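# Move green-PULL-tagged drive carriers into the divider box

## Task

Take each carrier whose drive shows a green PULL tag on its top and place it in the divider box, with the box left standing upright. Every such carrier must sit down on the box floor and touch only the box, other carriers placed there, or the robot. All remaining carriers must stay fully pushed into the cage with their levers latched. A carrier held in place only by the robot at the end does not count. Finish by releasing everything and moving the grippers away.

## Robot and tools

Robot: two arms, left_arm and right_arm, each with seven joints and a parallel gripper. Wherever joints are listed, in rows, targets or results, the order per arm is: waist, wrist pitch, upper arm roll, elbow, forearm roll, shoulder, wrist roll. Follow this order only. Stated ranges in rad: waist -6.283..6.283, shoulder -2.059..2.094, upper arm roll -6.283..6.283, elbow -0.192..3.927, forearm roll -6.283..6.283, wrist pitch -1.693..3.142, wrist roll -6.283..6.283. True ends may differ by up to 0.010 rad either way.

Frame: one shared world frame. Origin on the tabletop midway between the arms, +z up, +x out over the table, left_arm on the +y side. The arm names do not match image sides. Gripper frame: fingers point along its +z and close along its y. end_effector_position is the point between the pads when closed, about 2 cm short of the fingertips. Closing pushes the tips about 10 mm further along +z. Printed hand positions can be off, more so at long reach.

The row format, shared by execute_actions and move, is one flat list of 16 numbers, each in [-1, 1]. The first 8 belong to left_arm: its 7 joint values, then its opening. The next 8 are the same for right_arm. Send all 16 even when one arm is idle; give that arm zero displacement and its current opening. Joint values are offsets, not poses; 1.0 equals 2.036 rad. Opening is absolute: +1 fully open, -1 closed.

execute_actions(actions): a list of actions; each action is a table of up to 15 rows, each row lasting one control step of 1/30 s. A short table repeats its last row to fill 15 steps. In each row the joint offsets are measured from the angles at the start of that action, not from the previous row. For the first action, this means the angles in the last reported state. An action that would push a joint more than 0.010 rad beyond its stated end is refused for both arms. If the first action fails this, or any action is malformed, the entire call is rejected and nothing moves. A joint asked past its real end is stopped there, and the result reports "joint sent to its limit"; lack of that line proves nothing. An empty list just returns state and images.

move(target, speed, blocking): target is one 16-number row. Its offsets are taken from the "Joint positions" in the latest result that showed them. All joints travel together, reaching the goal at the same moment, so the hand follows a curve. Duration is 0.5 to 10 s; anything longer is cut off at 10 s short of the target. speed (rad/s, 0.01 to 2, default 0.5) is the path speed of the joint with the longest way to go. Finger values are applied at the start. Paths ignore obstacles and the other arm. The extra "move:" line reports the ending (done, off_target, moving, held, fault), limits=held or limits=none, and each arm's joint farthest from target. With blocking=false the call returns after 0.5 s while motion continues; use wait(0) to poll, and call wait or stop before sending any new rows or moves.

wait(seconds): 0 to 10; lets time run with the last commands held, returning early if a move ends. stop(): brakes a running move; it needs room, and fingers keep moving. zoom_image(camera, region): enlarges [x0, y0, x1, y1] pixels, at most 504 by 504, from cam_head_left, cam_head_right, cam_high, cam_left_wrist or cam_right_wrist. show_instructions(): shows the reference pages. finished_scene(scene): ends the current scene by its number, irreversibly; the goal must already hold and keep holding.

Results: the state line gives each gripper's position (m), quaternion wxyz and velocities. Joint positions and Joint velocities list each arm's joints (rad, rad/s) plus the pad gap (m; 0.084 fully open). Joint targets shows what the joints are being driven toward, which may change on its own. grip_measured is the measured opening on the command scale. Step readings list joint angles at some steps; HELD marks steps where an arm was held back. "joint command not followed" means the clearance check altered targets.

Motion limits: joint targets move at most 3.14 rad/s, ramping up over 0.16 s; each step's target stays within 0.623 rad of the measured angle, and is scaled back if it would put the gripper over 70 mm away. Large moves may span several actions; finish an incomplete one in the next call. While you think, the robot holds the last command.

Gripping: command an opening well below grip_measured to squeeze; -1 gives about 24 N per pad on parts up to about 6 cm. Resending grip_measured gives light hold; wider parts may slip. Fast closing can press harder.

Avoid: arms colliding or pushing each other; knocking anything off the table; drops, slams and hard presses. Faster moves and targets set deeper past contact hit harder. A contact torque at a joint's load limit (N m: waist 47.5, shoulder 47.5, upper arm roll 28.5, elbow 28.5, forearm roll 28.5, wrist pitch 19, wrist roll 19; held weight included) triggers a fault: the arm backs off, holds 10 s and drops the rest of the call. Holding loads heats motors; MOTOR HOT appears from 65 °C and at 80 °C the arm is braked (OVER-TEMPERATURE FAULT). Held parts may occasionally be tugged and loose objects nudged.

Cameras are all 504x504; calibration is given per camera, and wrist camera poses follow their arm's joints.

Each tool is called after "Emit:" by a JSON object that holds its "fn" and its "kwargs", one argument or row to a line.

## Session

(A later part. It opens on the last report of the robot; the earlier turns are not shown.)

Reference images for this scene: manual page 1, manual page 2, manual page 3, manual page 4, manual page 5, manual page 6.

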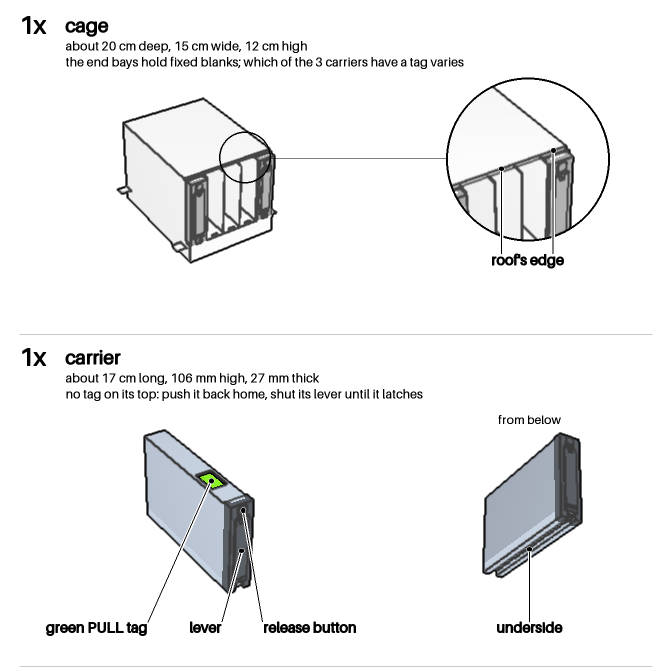

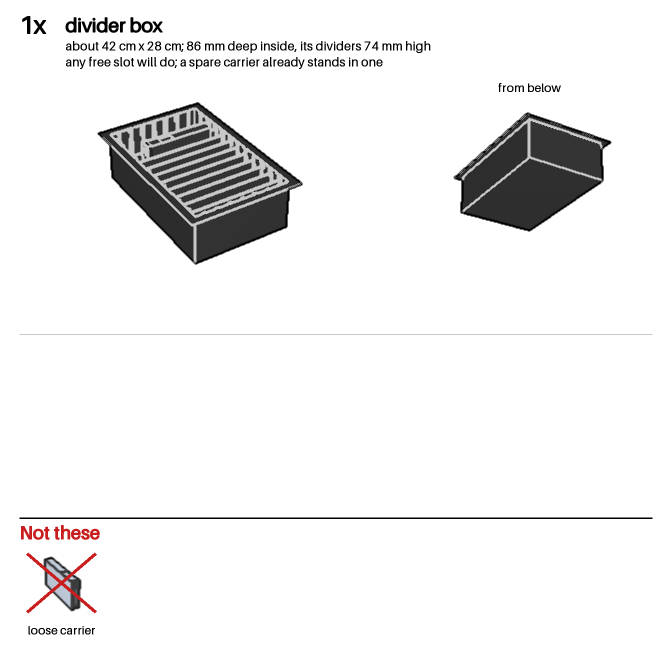

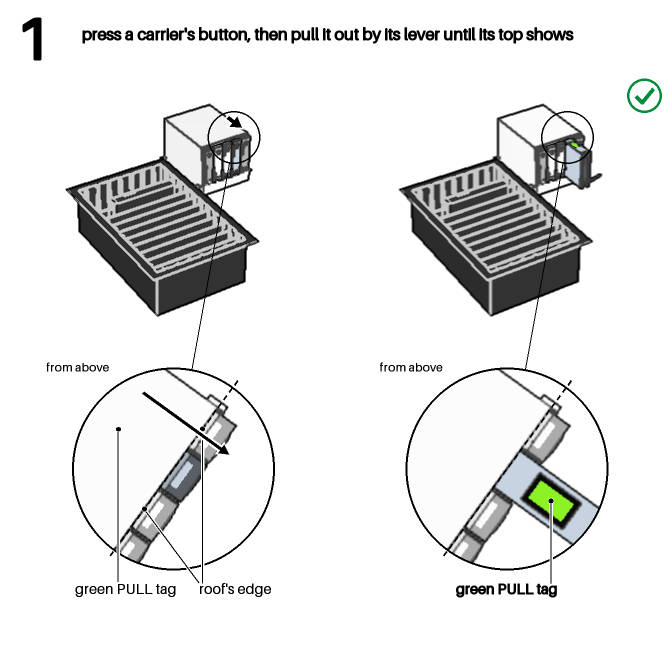

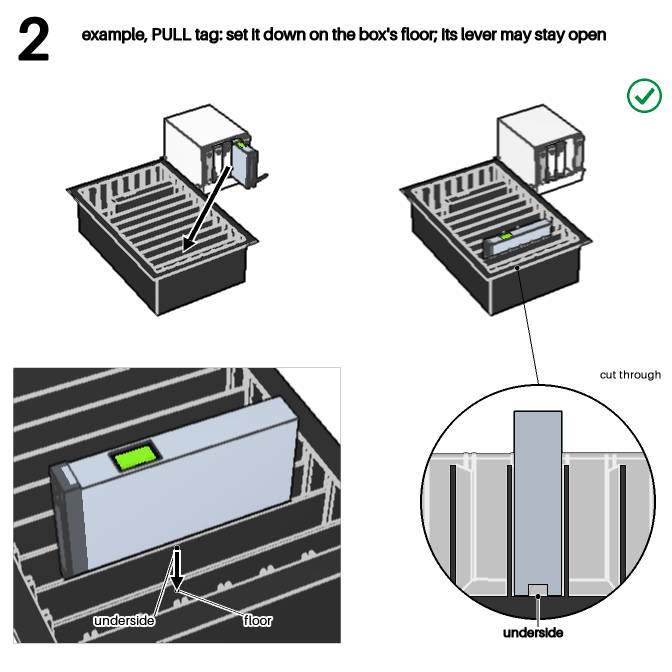

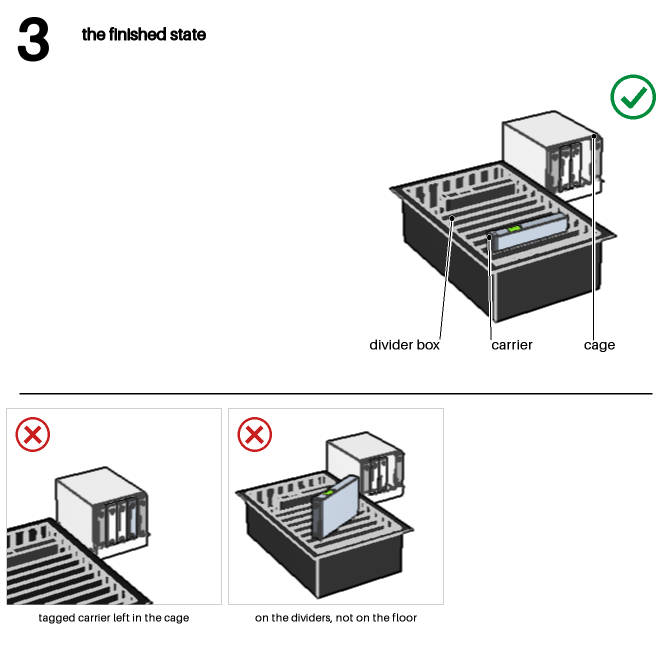

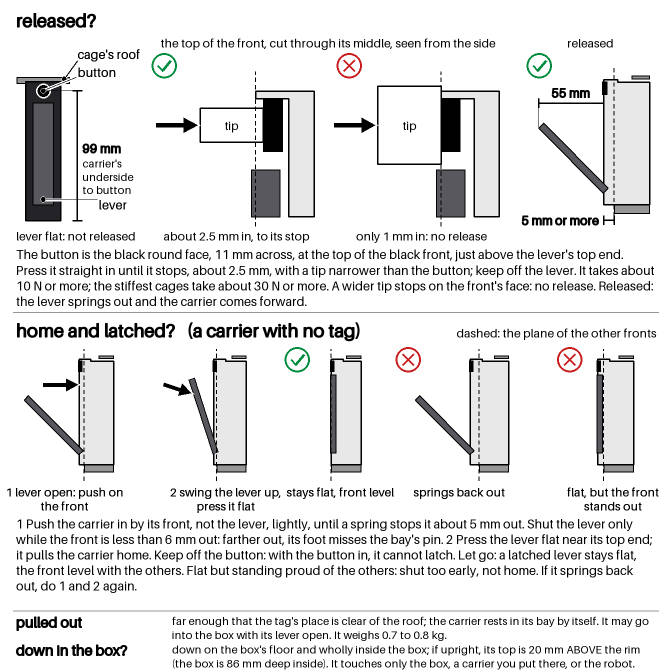

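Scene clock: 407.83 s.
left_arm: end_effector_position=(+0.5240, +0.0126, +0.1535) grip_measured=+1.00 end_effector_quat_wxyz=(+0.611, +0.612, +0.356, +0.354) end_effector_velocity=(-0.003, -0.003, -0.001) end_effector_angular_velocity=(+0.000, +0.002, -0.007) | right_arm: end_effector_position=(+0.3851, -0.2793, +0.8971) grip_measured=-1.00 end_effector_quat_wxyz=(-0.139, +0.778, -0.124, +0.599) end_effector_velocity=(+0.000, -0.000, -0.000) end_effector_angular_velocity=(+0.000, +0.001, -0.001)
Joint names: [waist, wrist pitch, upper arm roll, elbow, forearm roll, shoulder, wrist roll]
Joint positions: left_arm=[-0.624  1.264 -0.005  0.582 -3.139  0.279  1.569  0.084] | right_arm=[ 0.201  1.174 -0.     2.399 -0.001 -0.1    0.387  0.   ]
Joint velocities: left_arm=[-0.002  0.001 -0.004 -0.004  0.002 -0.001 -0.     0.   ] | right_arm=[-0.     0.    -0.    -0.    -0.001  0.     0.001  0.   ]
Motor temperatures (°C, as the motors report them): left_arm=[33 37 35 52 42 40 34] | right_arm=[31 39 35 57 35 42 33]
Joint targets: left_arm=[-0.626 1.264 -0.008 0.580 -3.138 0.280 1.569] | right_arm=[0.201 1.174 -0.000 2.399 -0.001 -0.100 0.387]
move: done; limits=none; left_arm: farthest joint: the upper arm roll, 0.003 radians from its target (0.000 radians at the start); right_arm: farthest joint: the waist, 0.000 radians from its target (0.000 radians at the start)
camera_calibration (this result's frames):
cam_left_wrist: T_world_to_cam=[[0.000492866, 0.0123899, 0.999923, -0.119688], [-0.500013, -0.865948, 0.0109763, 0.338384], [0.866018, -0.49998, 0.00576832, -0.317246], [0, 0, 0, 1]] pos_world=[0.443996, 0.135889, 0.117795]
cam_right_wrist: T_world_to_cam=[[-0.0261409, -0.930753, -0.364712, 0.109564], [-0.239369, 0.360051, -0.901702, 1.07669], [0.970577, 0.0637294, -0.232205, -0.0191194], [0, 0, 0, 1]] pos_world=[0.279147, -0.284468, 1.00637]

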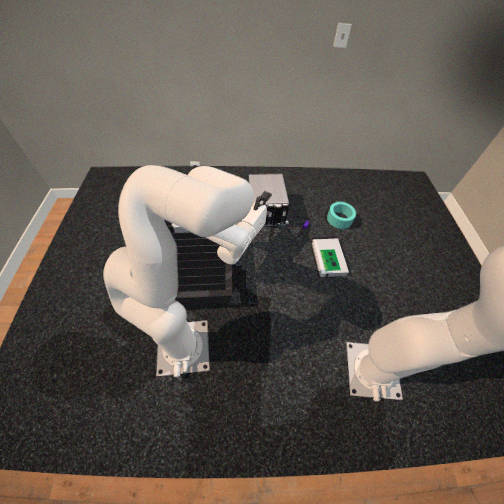

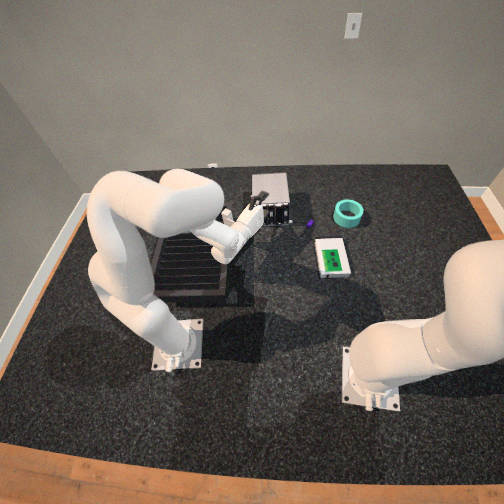

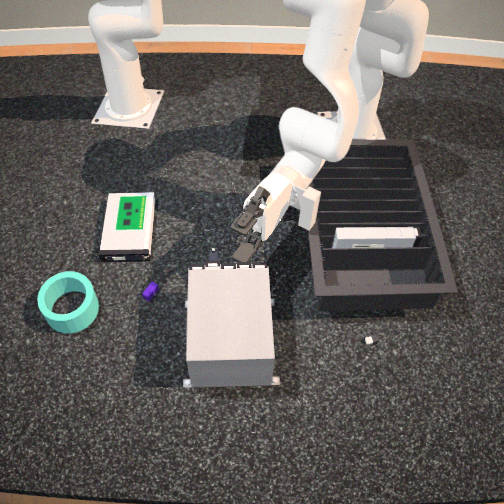

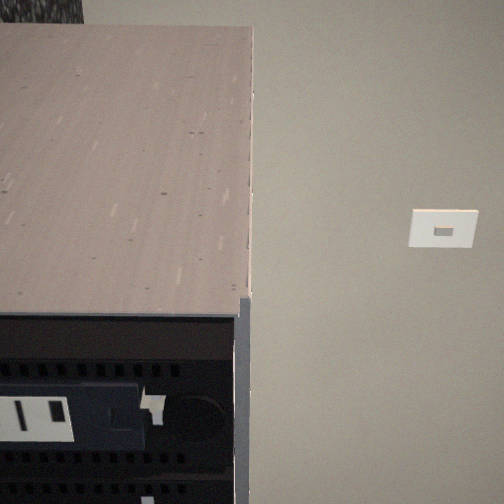

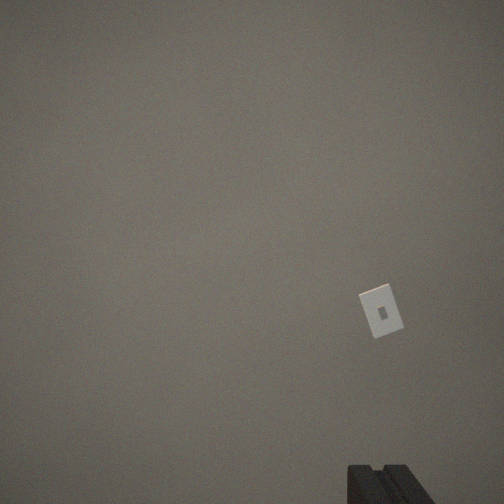

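Emit:
{"fn": "move", "kwargs": {
  "target": [0,0.0262,0,-0.0606,0,-0.0362,0,1, 0,0,0,0,0,0,0,-1],
  "speed": 0.25
}}

Emit:
{"fn": "zoom_image", "kwargs": {
  "camera": "cam_high",
  "region": [190,200,290,275]
}}

Scene clock: 414.57 s.
left_arm: end_effector_position=(+0.4936, +0.0298, +0.1550) grip_measured=+1.00 end_effector_quat_wxyz=(+0.612, +0.611, +0.356, +0.355) end_effector_velocity=(-0.001, -0.000, -0.000) end_effector_angular_velocity=(+0.000, +0.001, -0.001) | right_arm: end_effector_position=(+0.3851, -0.2793, +0.8971) grip_measured=-1.00 end_effector_quat_wxyz=(-0.139, +0.778, -0.124, +0.599) end_effector_velocity=(-0.000, -0.001, +0.000) end_effector_angular_velocity=(-0.001, -0.001, -0.002)
Joint names: [waist, wrist pitch, upper arm roll, elbow, forearm roll, shoulder, wrist roll]
Joint positions: left_arm=[-0.624  1.318 -0.005  0.459 -3.139  0.206  1.569  0.084] | right_arm=[ 0.201  1.174 -0.     2.399 -0.001 -0.1    0.387  0.   ]
Joint velocities: left_arm=[-0.     0.001 -0.001 -0.003  0.    -0.001 -0.     0.   ] | right_arm=[-0.    -0.    -0.     0.001 -0.002  0.    -0.     0.   ]
Motor temperatures (°C, as the motors report them): left_arm=[33 37 35 51 42 40 34] | right_arm=[31 39 35 57 35 42 33]
Joint targets: left_arm=[-0.624 1.318 -0.005 0.459 -3.139 0.206 1.569] | right_arm=[0.201 1.174 -0.000 2.399 -0.001 -0.100 0.387]
move: done; limits=none; left_arm: farthest joint: the shoulder, 0.001 radians from its target (0.074 radians at the start); right_arm: farthest joint: the waist, 0.000 radians from its target (0.000 radians at the start)
camera_calibration (this result's frames):
cam_left_wrist: T_world_to_cam=[[-0.00290963, 0.014048, 0.999897, -0.119778], [-0.500133, -0.865883, 0.0107098, 0.338179], [0.865944, -0.50005, 0.00954525, -0.282877], [0, 0, 0, 1]] pos_world=[0.413741, 0.153053, 0.118844]
cam_right_wrist: T_world_to_cam=[[-0.0261409, -0.930753, -0.364712, 0.109564], [-0.239369, 0.360051, -0.901701, 1.07669], [0.970577, 0.0637295, -0.232205, -0.0191193], [0, 0, 0, 1]] pos_world=[0.279147, -0.284468, 1.00637]

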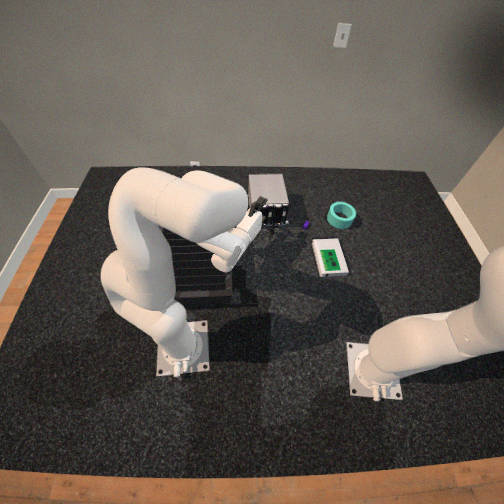

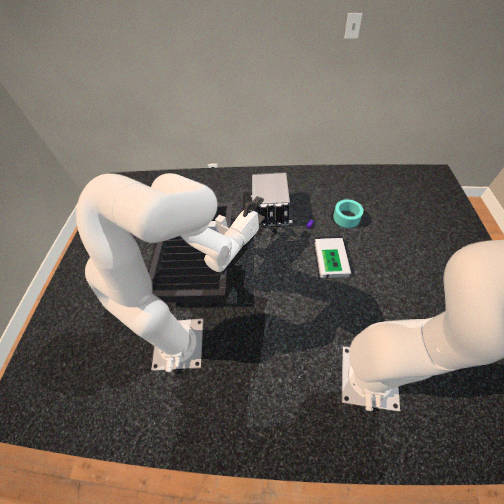

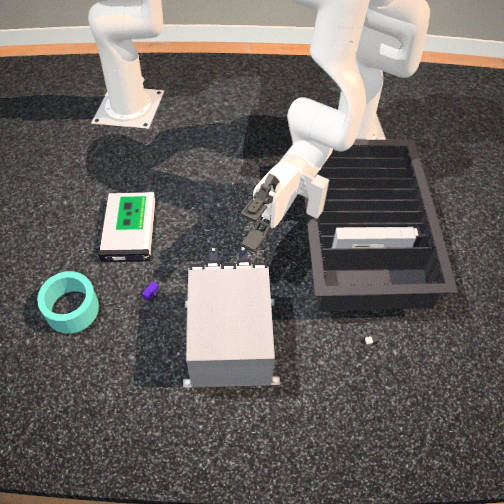

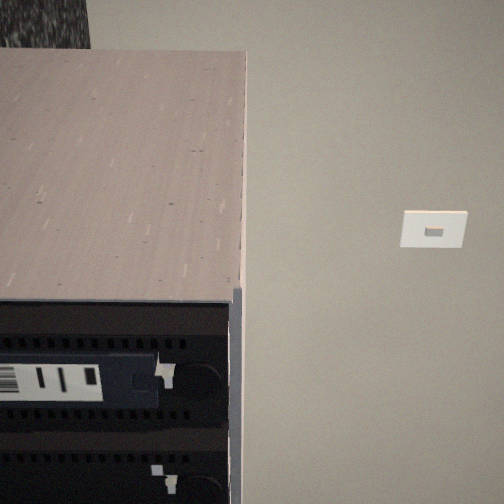

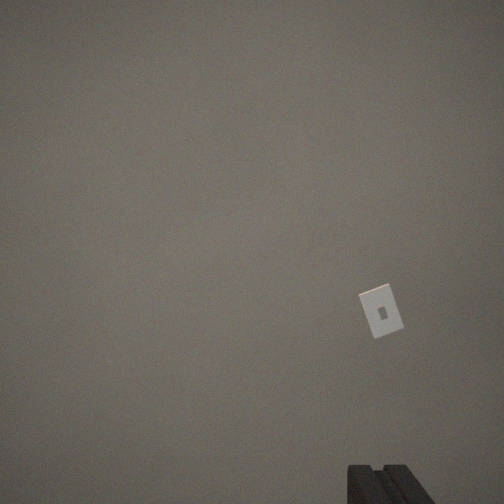

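Region (190, 200, 290, 275) of cam_high's 504x504 image, scaled by 5.040, with more detail than that image has; it fills the top 378 rows of this view, and the rest is white.

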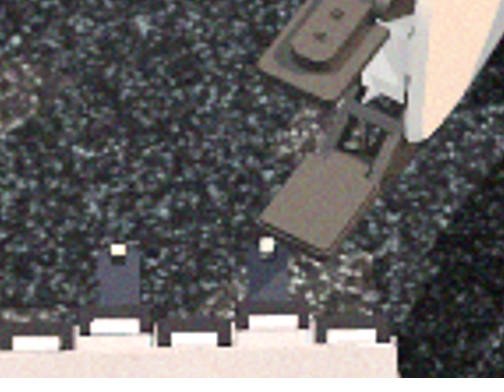

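Emit:
{"fn": "move", "kwargs": {
  "target": [-0.0227,-0.0354,0,0.0833,0,0.0480,0,1, 0,0,0,0,0,0,0,-1],
  "speed": 0.2
}}

Emit:
{"fn": "zoom_image", "kwargs": {
  "camera": "cam_high",
  "region": [190,200,290,275]
}}

Scene clock: 473.87 s.
left_arm: end_effector_position=(+0.5221, -0.0166, +0.1551) grip_measured=+1.00 end_effector_quat_wxyz=(+0.620, +0.619, +0.342, +0.340) end_effector_velocity=(-0.000, -0.001, +0.000) end_effector_angular_velocity=(-0.001, +0.000, -0.002) | right_arm: end_effector_position=(+0.3851, -0.2793, +0.8971) grip_measured=-1.00 end_effector_quat_wxyz=(-0.139, +0.778, -0.124, +0.599) end_effector_velocity=(-0.000, +0.000, +0.000) end_effector_angular_velocity=(+0.001, -0.001, +0.001)
Joint names: [waist, wrist pitch, upper arm roll, elbow, forearm roll, shoulder, wrist roll]
Joint positions: left_arm=[-0.67   1.246 -0.005  0.628 -3.139  0.303  1.569  0.084] | right_arm=[ 0.201  1.174 -0.     2.399 -0.001 -0.1    0.387  0.   ]
Joint velocities: left_arm=[-0.001  0.    -0.001  0.003 -0.     0.002 -0.001  0.   ] | right_arm=[ 0.001 -0.    -0.     0.     0.    -0.     0.001  0.   ]
Motor temperatures (°C, as the motors report them): left_arm=[32 37 35 48 42 40 34] | right_arm=[31 39 35 57 35 42 33]
Joint targets: left_arm=[-0.670 1.246 -0.005 0.629 -3.139 0.304 1.569] | right_arm=[0.201 1.174 -0.000 2.399 -0.001 -0.100 0.387]
move: done; limits=none; left_arm: farthest joint: the waist, 0.000 radians from its target (0.046 radians at the start); right_arm: farthest joint: the waist, 0.000 radians from its target (0.000 radians at the start)
camera_calibration (this result's frames):
cam_left_wrist: T_world_to_cam=[[-0.00187258, 0.014274, 0.999896, -0.119702], [-0.539328, -0.842024, 0.0110102, 0.333076], [0.842094, -0.539252, 0.00927511, -0.318855], [0, 0, 0, 1]] pos_world=[0.447918, 0.110223, 0.11898]
cam_right_wrist: T_world_to_cam=[[-0.0261407, -0.930753, -0.364713, 0.109565], [-0.239368, 0.360052, -0.901701, 1.07669], [0.970577, 0.0637296, -0.232205, -0.0191195], [0, 0, 0, 1]] pos_world=[0.279147, -0.284468, 1.00637]

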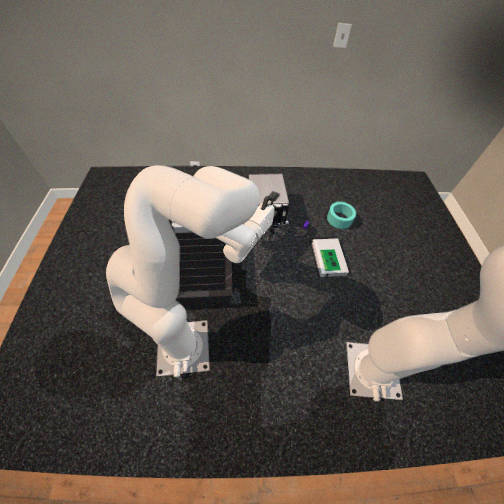

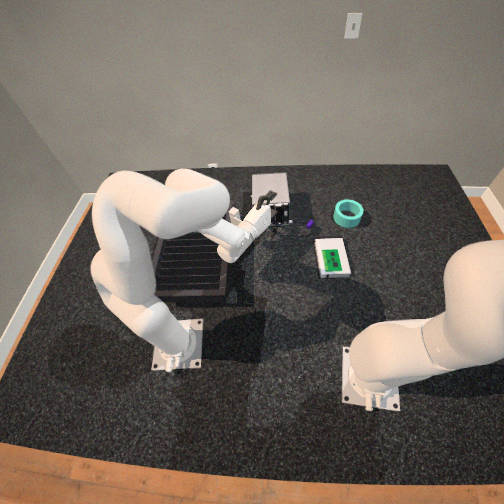

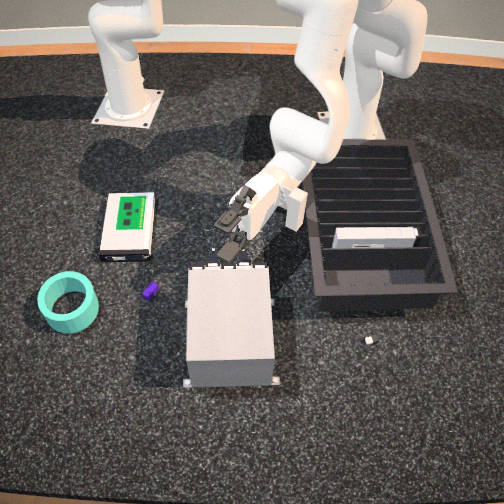

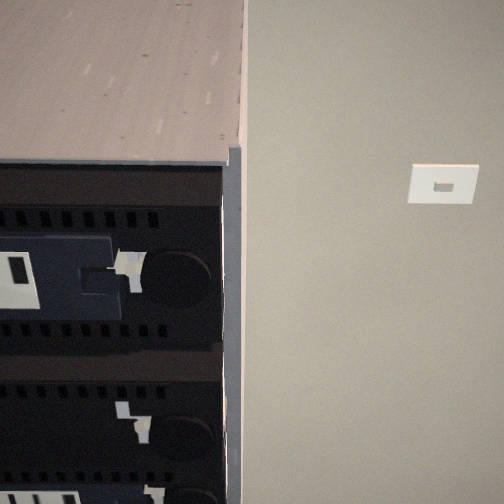

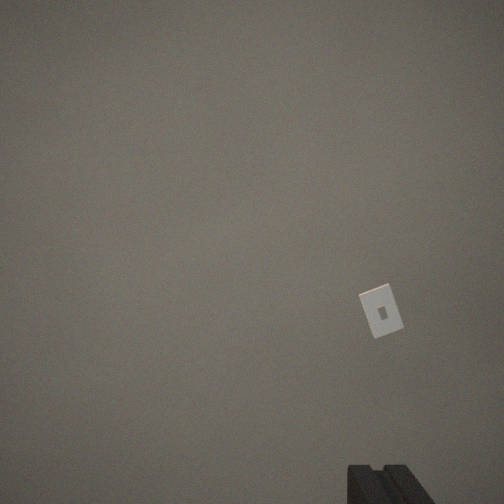

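Region (190, 200, 290, 275) of cam_high's 504x504 image, scaled by 5.040, with more detail than that image has; it fills the top 378 rows of this view, and the rest is white.

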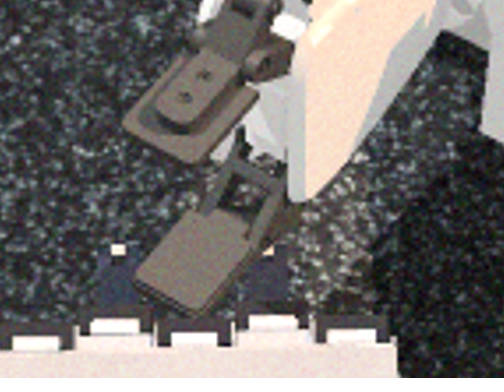

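Emit:
{"fn": "move", "kwargs": {
  "target": [0.0078,-0.0100,0,0.0232,0,0.0132,0,1, 0,0,0,0,0,0,0,-1],
  "speed": 0.03
}}

Emit:
{"fn": "zoom_image", "kwargs": {
  "camera": "cam_high",
  "region": [190,200,290,275]
}}

Emit:
{"fn": "move", "kwargs": {
  "target": [-0.005,0.007,0.001,-0.016,0,-0.009,0,1, 0,0,0,0,0,0,0,-1],
  "speed": 0.12
}}

Emit:
{"fn": "zoom_image", "kwargs": {
  "camera": "cam_high",
  "region": [190,200,290,275]
}}

Scene clock: 482.93 s.
left_arm: end_effector_position=(+0.5335, -0.0168, +0.1547) grip_measured=+1.00 end_effector_quat_wxyz=(+0.617, +0.618, +0.346, +0.342) end_effector_velocity=(+0.001, +0.001, +0.000) end_effector_angular_velocity=(-0.001, +0.002, +0.004) | right_arm: end_effector_position=(+0.3851, -0.2793, +0.8971) grip_measured=-1.00 end_effector_quat_wxyz=(-0.139, +0.778, -0.124, +0.599) end_effector_velocity=(-0.000, +0.000, +0.001) end_effector_angular_velocity=(+0.001, -0.002, +0.001)
Joint names: [waist, wrist pitch, upper arm roll, elbow, forearm roll, shoulder, wrist roll]
Joint positions: left_arm=[-0.655  1.226 -0.01   0.664 -3.138  0.323  1.569  0.084] | right_arm=[ 0.201  1.174 -0.     2.399 -0.001 -0.1    0.387  0.   ]
Joint velocities: left_arm=[ 0.006 -0.003 -0.005  0.001 -0.003 -0.001  0.     0.   ] | right_arm=[ 0.002 -0.001 -0.     0.001 -0.    -0.     0.001  0.   ]
Motor temperatures (°C, as the motors report them): left_arm=[32 37 35 50 42 40 34] | right_arm=[31 39 35 57 35 42 33]
Joint targets: left_arm=[-0.654 1.225 -0.005 0.676 -3.139 0.330 1.569] | right_arm=[0.201 1.174 -0.000 2.399 -0.001 -0.100 0.387]
move: off_target (left_arm); limits=none; left_arm: farthest joint: the elbow, 0.011 radians from its target (0.046 radians at the start); right_arm: farthest joint: the waist, 0.000 radians from its target (0.000 radians at the start)
camera_calibration (this result's frames):
cam_left_wrist: T_world_to_cam=[[0.0015034, 0.013811, 0.999903, -0.121072], [-0.53076, -0.84743, 0.012503, 0.334164], [0.847521, -0.530727, 0.00605631, -0.330861], [0, 0, 0, 1]] pos_world=[0.457955, 0.109256, 0.118886]
cam_right_wrist: T_world_to_cam=[[-0.0261406, -0.930753, -0.364713, 0.109565], [-0.239368, 0.360052, -0.901701, 1.07669], [0.970577, 0.0637297, -0.232205, -0.0191196], [0, 0, 0, 1]] pos_world=[0.279147, -0.284468, 1.00637]

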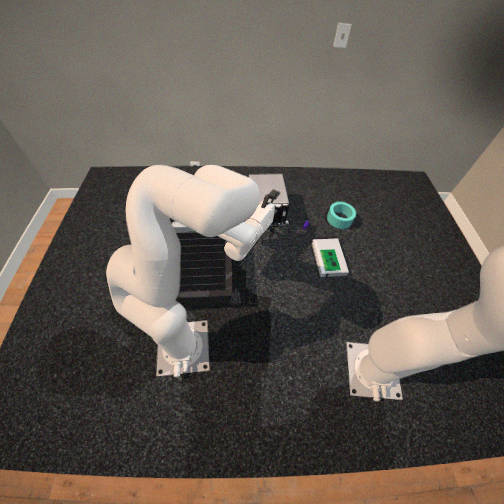

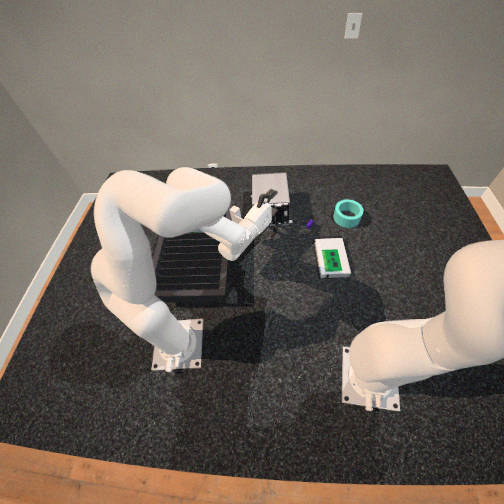

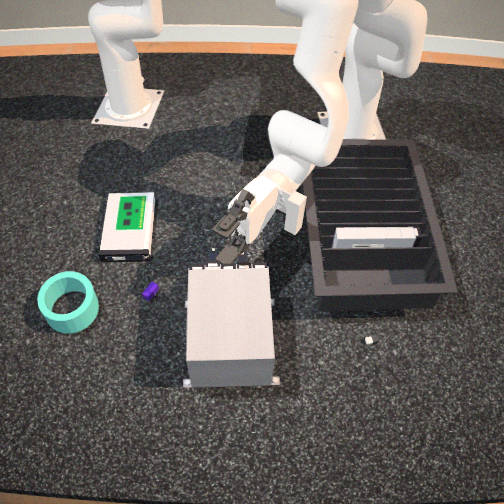

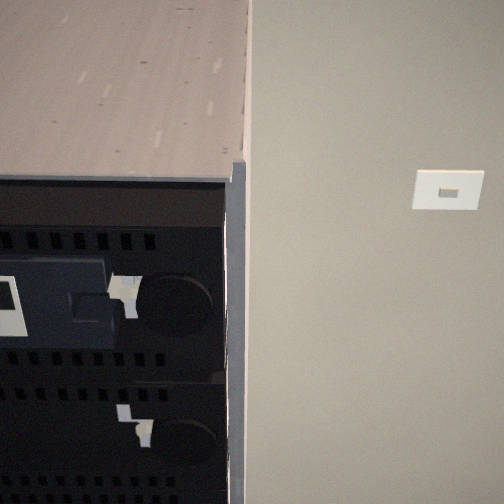

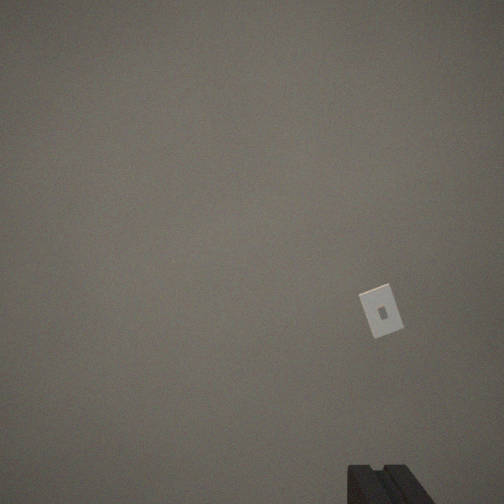

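Region (190, 200, 290, 275) of cam_high's 504x504 image, scaled by 5.040, with more detail than that image has; it fills the top 378 rows of this view, and the rest is white.

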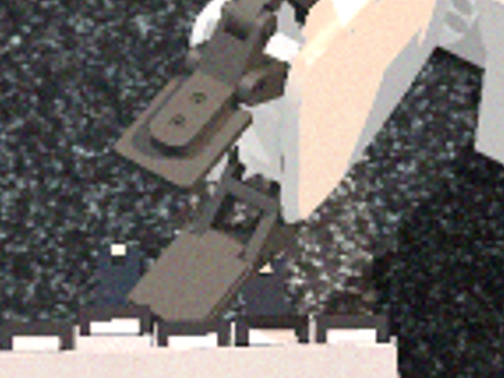

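Scene clock: 483.83 s.
left_arm: end_effector_position=(+0.5251, -0.0135, +0.1543) grip_measured=+1.00 end_effector_quat_wxyz=(+0.617, +0.619, +0.345, +0.342) end_effector_velocity=(-0.002, -0.002, +0.001) end_effector_angular_velocity=(-0.001, +0.000, -0.005) | right_arm: end_effector_position=(+0.3851, -0.2793, +0.8971) grip_measured=-1.00 end_effector_quat_wxyz=(-0.139, +0.778, -0.124, +0.599) end_effector_velocity=(-0.000, +0.000, +0.000) end_effector_angular_velocity=(+0.001, -0.001, +0.000)
Joint names: [waist, wrist pitch, upper arm roll, elbow, forearm roll, shoulder, wrist roll]
Joint positions: left_arm=[-0.664  1.24  -0.004  0.633 -3.139  0.305  1.57   0.084] | right_arm=[ 0.201  1.174 -0.     2.399 -0.001 -0.1    0.387  0.   ]
Joint velocities: left_arm=[-0.001  0.001 -0.003 -0.004  0.001 -0.004 -0.001  0.   ] | right_arm=[-0.    -0.001 -0.     0.     0.001 -0.     0.     0.   ]
Motor temperatures (°C, as the motors report them): left_arm=[32 37 35 50 42 40 34] | right_arm=[31 39 35 57 35 42 33]
Joint targets: left_arm=[-0.665 1.240 -0.008 0.632 -3.138 0.304 1.569] | right_arm=[0.201 1.174 -0.000 2.399 -0.001 -0.100 0.387]
move: done; limits=none; left_arm: farthest joint: the upper arm roll, 0.004 radians from its target (0.002 radians at the start); right_arm: farthest joint: the waist, 0.000 radians from its target (0.000 radians at the start)
camera_calibration (this result's frames):
cam_left_wrist: T_world_to_cam=[[0.000984174, 0.0119026, 0.999929, -0.120465], [-0.532972, -0.846067, 0.0105957, 0.333973], [0.846133, -0.532944, 0.00551106, -0.321197], [0, 0, 0, 1]] pos_world=[0.449892, 0.112817, 0.118688]
cam_right_wrist: T_world_to_cam=[[-0.0261406, -0.930753, -0.364713, 0.109565], [-0.239368, 0.360052, -0.901701, 1.07669], [0.970577, 0.0637297, -0.232205, -0.0191196], [0, 0, 0, 1]] pos_world=[0.279147, -0.284468, 1.00637]

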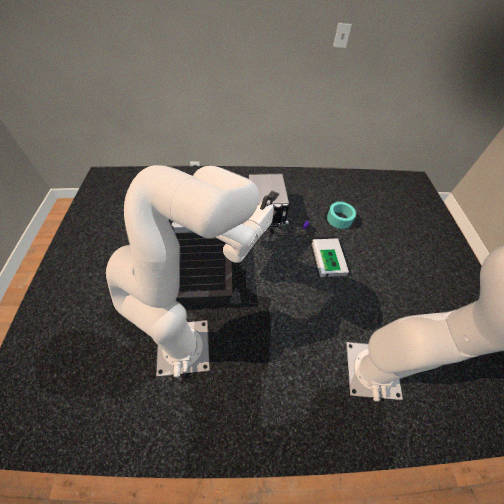

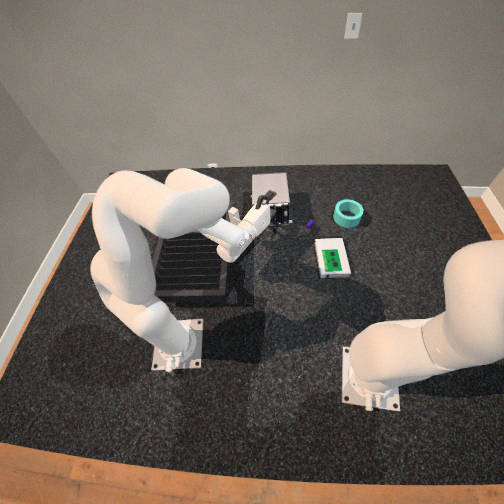

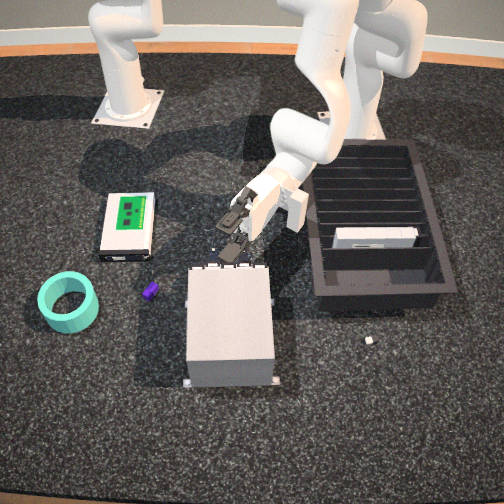

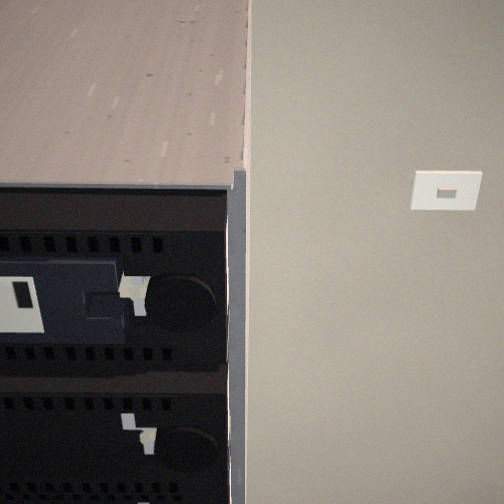

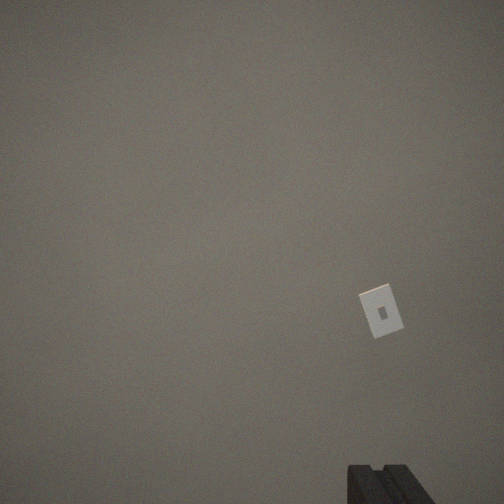

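Region (190, 200, 290, 275) of cam_high's 504x504 image, scaled by 5.040, with more detail than that image has; it fills the top 378 rows of this view, and the rest is white.

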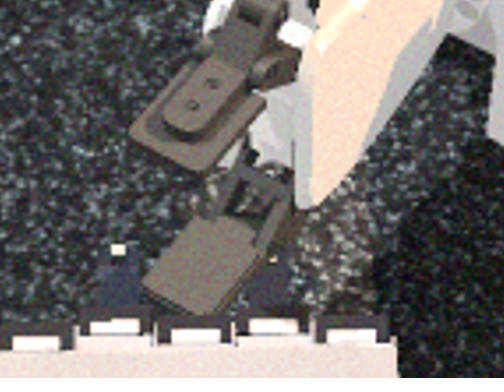

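Emit:
{"fn": "move", "kwargs": {
  "target": [0,0.0380,0,-0.0856,0,-0.0490,0,1, 0,0,0,0,0,0,0,-1],
  "speed": 0.25
}}

Emit:
{"fn": "zoom_image", "kwargs": {
  "camera": "cam_high",
  "region": [190,200,290,275]
}}

Scene clock: 491.37 s.
left_arm: end_effector_position=(+0.4831, +0.0125, +0.1547) grip_measured=+1.00 end_effector_quat_wxyz=(+0.618, +0.618, +0.344, +0.343) end_effector_velocity=(-0.001, +0.000, -0.000) end_effector_angular_velocity=(-0.000, +0.001, -0.001) | right_arm: end_effector_position=(+0.3851, -0.2793, +0.8971) grip_measured=-1.00 end_effector_quat_wxyz=(-0.139, +0.778, -0.124, +0.599) end_effector_velocity=(+0.000, +0.000, -0.000) end_effector_angular_velocity=(-0.000, +0.002, +0.000)
Joint names: [waist, wrist pitch, upper arm roll, elbow, forearm roll, shoulder, wrist roll]
Joint positions: left_arm=[-0.664  1.317 -0.004  0.459 -3.139  0.206  1.57   0.084] | right_arm=[ 0.201  1.174 -0.     2.399 -0.001 -0.1    0.387  0.   ]
Joint velocities: left_arm=[ 0.001  0.    -0.001 -0.003 -0.    -0.002 -0.     0.   ] | right_arm=[ 0.     0.001 -0.    -0.    -0.    -0.    -0.     0.   ]
Motor temperatures (°C, as the motors report them): left_arm=[32 37 35 49 42 40 34] | right_arm=[31 39 35 57 35 42 33]
Joint targets: left_arm=[-0.664 1.317 -0.004 0.458 -3.139 0.206 1.570] | right_arm=[0.201 1.174 -0.000 2.399 -0.001 -0.100 0.387]
move: done; limits=none; left_arm: farthest joint: the shoulder, 0.001 radians from its target (0.099 radians at the start); right_arm: farthest joint: the waist, 0.000 radians from its target (0.000 radians at the start)
camera_calibration (this result's frames):
cam_left_wrist: T_world_to_cam=[[-0.00165623, 0.0132622, 0.999911, -0.119843], [-0.533132, -0.845969, 0.0103373, 0.333675], [0.846031, -0.533067, 0.00847161, -0.27221], [0, 0, 0, 1]] pos_world=[0.407992, 0.138761, 0.118689]
cam_right_wrist: T_world_to_cam=[[-0.0261405, -0.930753, -0.364713, 0.109565], [-0.239368, 0.360052, -0.901702, 1.07669], [0.970577, 0.0637297, -0.232205, -0.0191196], [0, 0, 0, 1]] pos_world=[0.279147, -0.284468, 1.00637]

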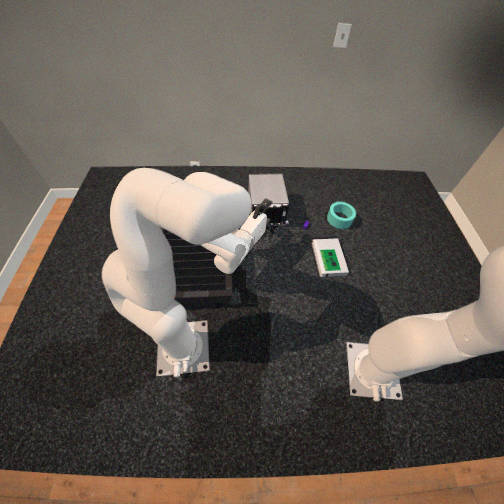

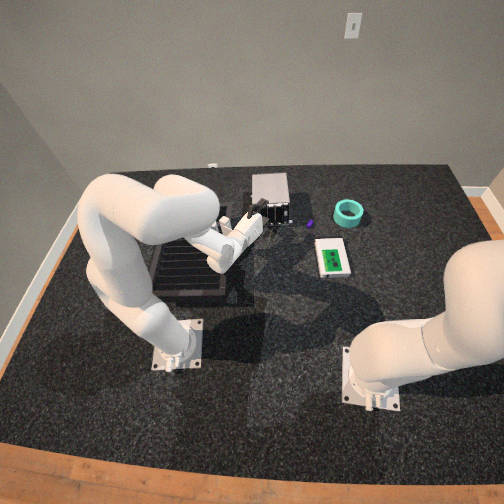

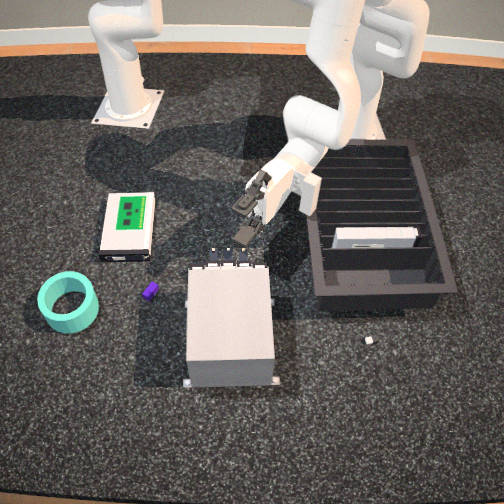

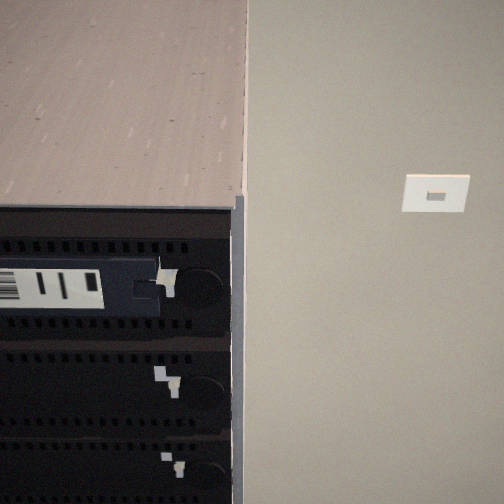

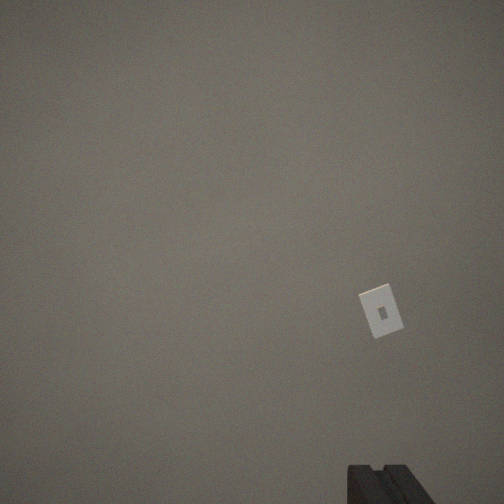

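Region (190, 200, 290, 275) of cam_high's 504x504 image, scaled by 5.040, with more detail than that image has; it fills the top 378 rows of this view, and the rest is white.

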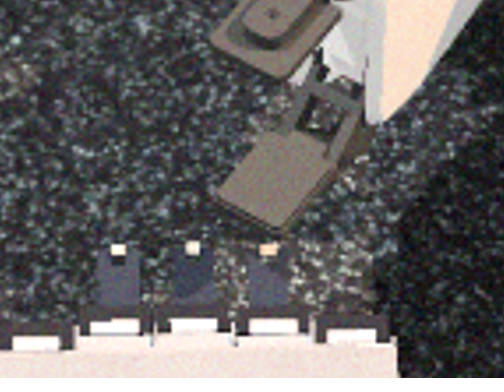

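Emit:
{"fn": "move", "kwargs": {
  "target": [0.4735,0,0,0.2883,0,-0.2328,-0.476,1, 0.1893,0.0563,0,-0.2825,0,0.3119,0.005,-1],
  "speed": 0.8
}}

Scene clock: 533.37 s.
left_arm: end_effector_position=(+0.5100, +0.4917, +0.7332) grip_measured=+1.00 end_effector_quat_wxyz=(+0.847, +0.026, +0.252, +0.468) end_effector_velocity=(-0.002, +0.001, +0.002) end_effector_angular_velocity=(+0.000, -0.004, +0.002) | right_arm: end_effector_position=(+0.5158, -0.0360, +0.2206) grip_measured=-1.00 end_effector_quat_wxyz=(+0.000, +1.000, +0.029, +0.001) end_effector_velocity=(-0.001, +0.002, -0.000) end_effector_angular_velocity=(+0.001, -0.000, +0.002)
Joint names: [waist, wrist pitch, upper arm roll, elbow, forearm roll, shoulder, wrist roll]
Joint positions: left_arm=[ 0.3    1.317 -0.005  1.045 -3.139 -0.268  0.601  0.084] | right_arm=[ 0.586  1.288 -0.001  1.825 -0.001  0.535  0.397  0.   ]
Joint velocities: left_arm=[ 0.002  0.     0.002  0.001 -0.    -0.002 -0.001  0.   ] | right_arm=[ 0.003 -0.001 -0.     0.     0.001  0.001  0.     0.   ]
Motor temperatures (°C, as the motors report them): left_arm=[32 37 35 49 42 40 34] | right_arm=[31 39 35 57 35 42 33]
Joint targets: left_arm=[0.300 1.317 -0.004 1.046 -3.139 -0.268 0.601] | right_arm=[0.586 1.288 -0.000 1.824 -0.001 0.535 0.397]
move: done; limits=none; left_arm: farthest joint: the upper arm roll, 0.001 radians from its target (0.000 radians at the start); right_arm: farthest joint: the waist, 0.001 radians from its target (0.386 radians at the start)
camera_calibration (this result's frames):
cam_left_wrist: T_world_to_cam=[[-0.77956, 0.566079, 0.268032, -0.043062], [-0.444692, -0.801603, 0.399601, 0.395166], [0.441061, 0.192321, 0.876628, -0.831107], [0, 0, 0, 1]] pos_world=[0.508727, 0.500982, 0.582205]
cam_right_wrist: T_world_to_cam=[[0.0599196, -0.998203, -0.0000129405, -0.0345692], [-0.99811, -0.0599138, -0.0136865, 0.59065], [0.0136611, 0.000833007, -0.999906, 0.342151], [0, 0, 0, 1]] pos_world=[0.586931, 0.000596011, 0.350203]

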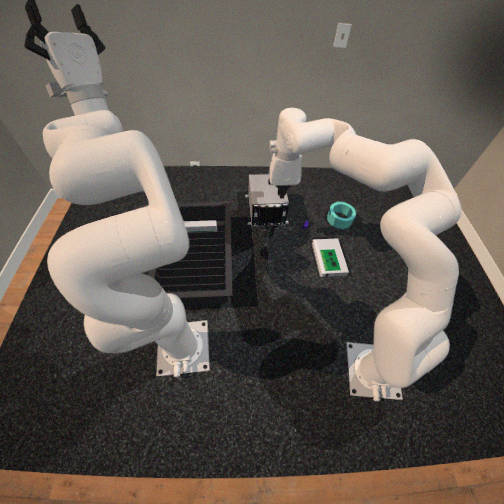

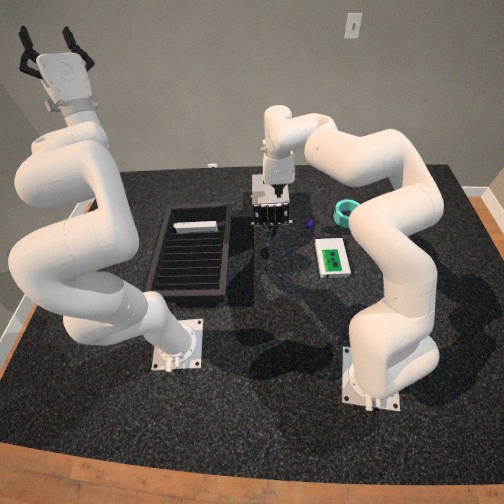

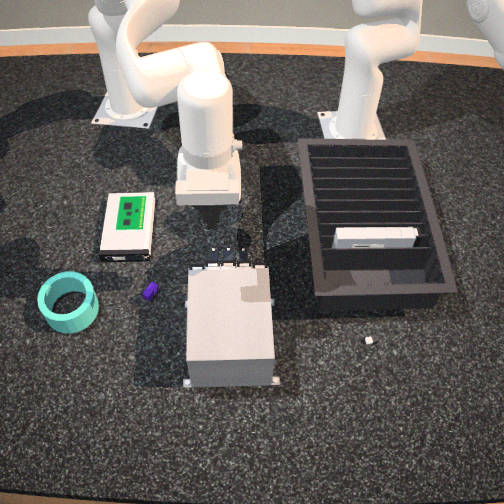

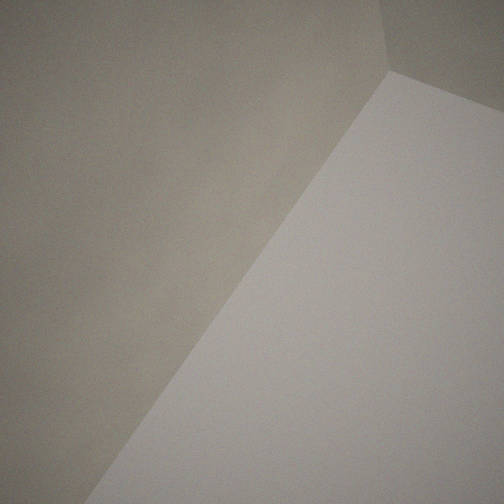

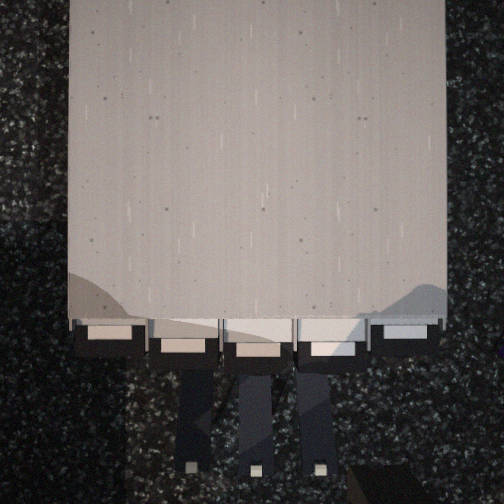

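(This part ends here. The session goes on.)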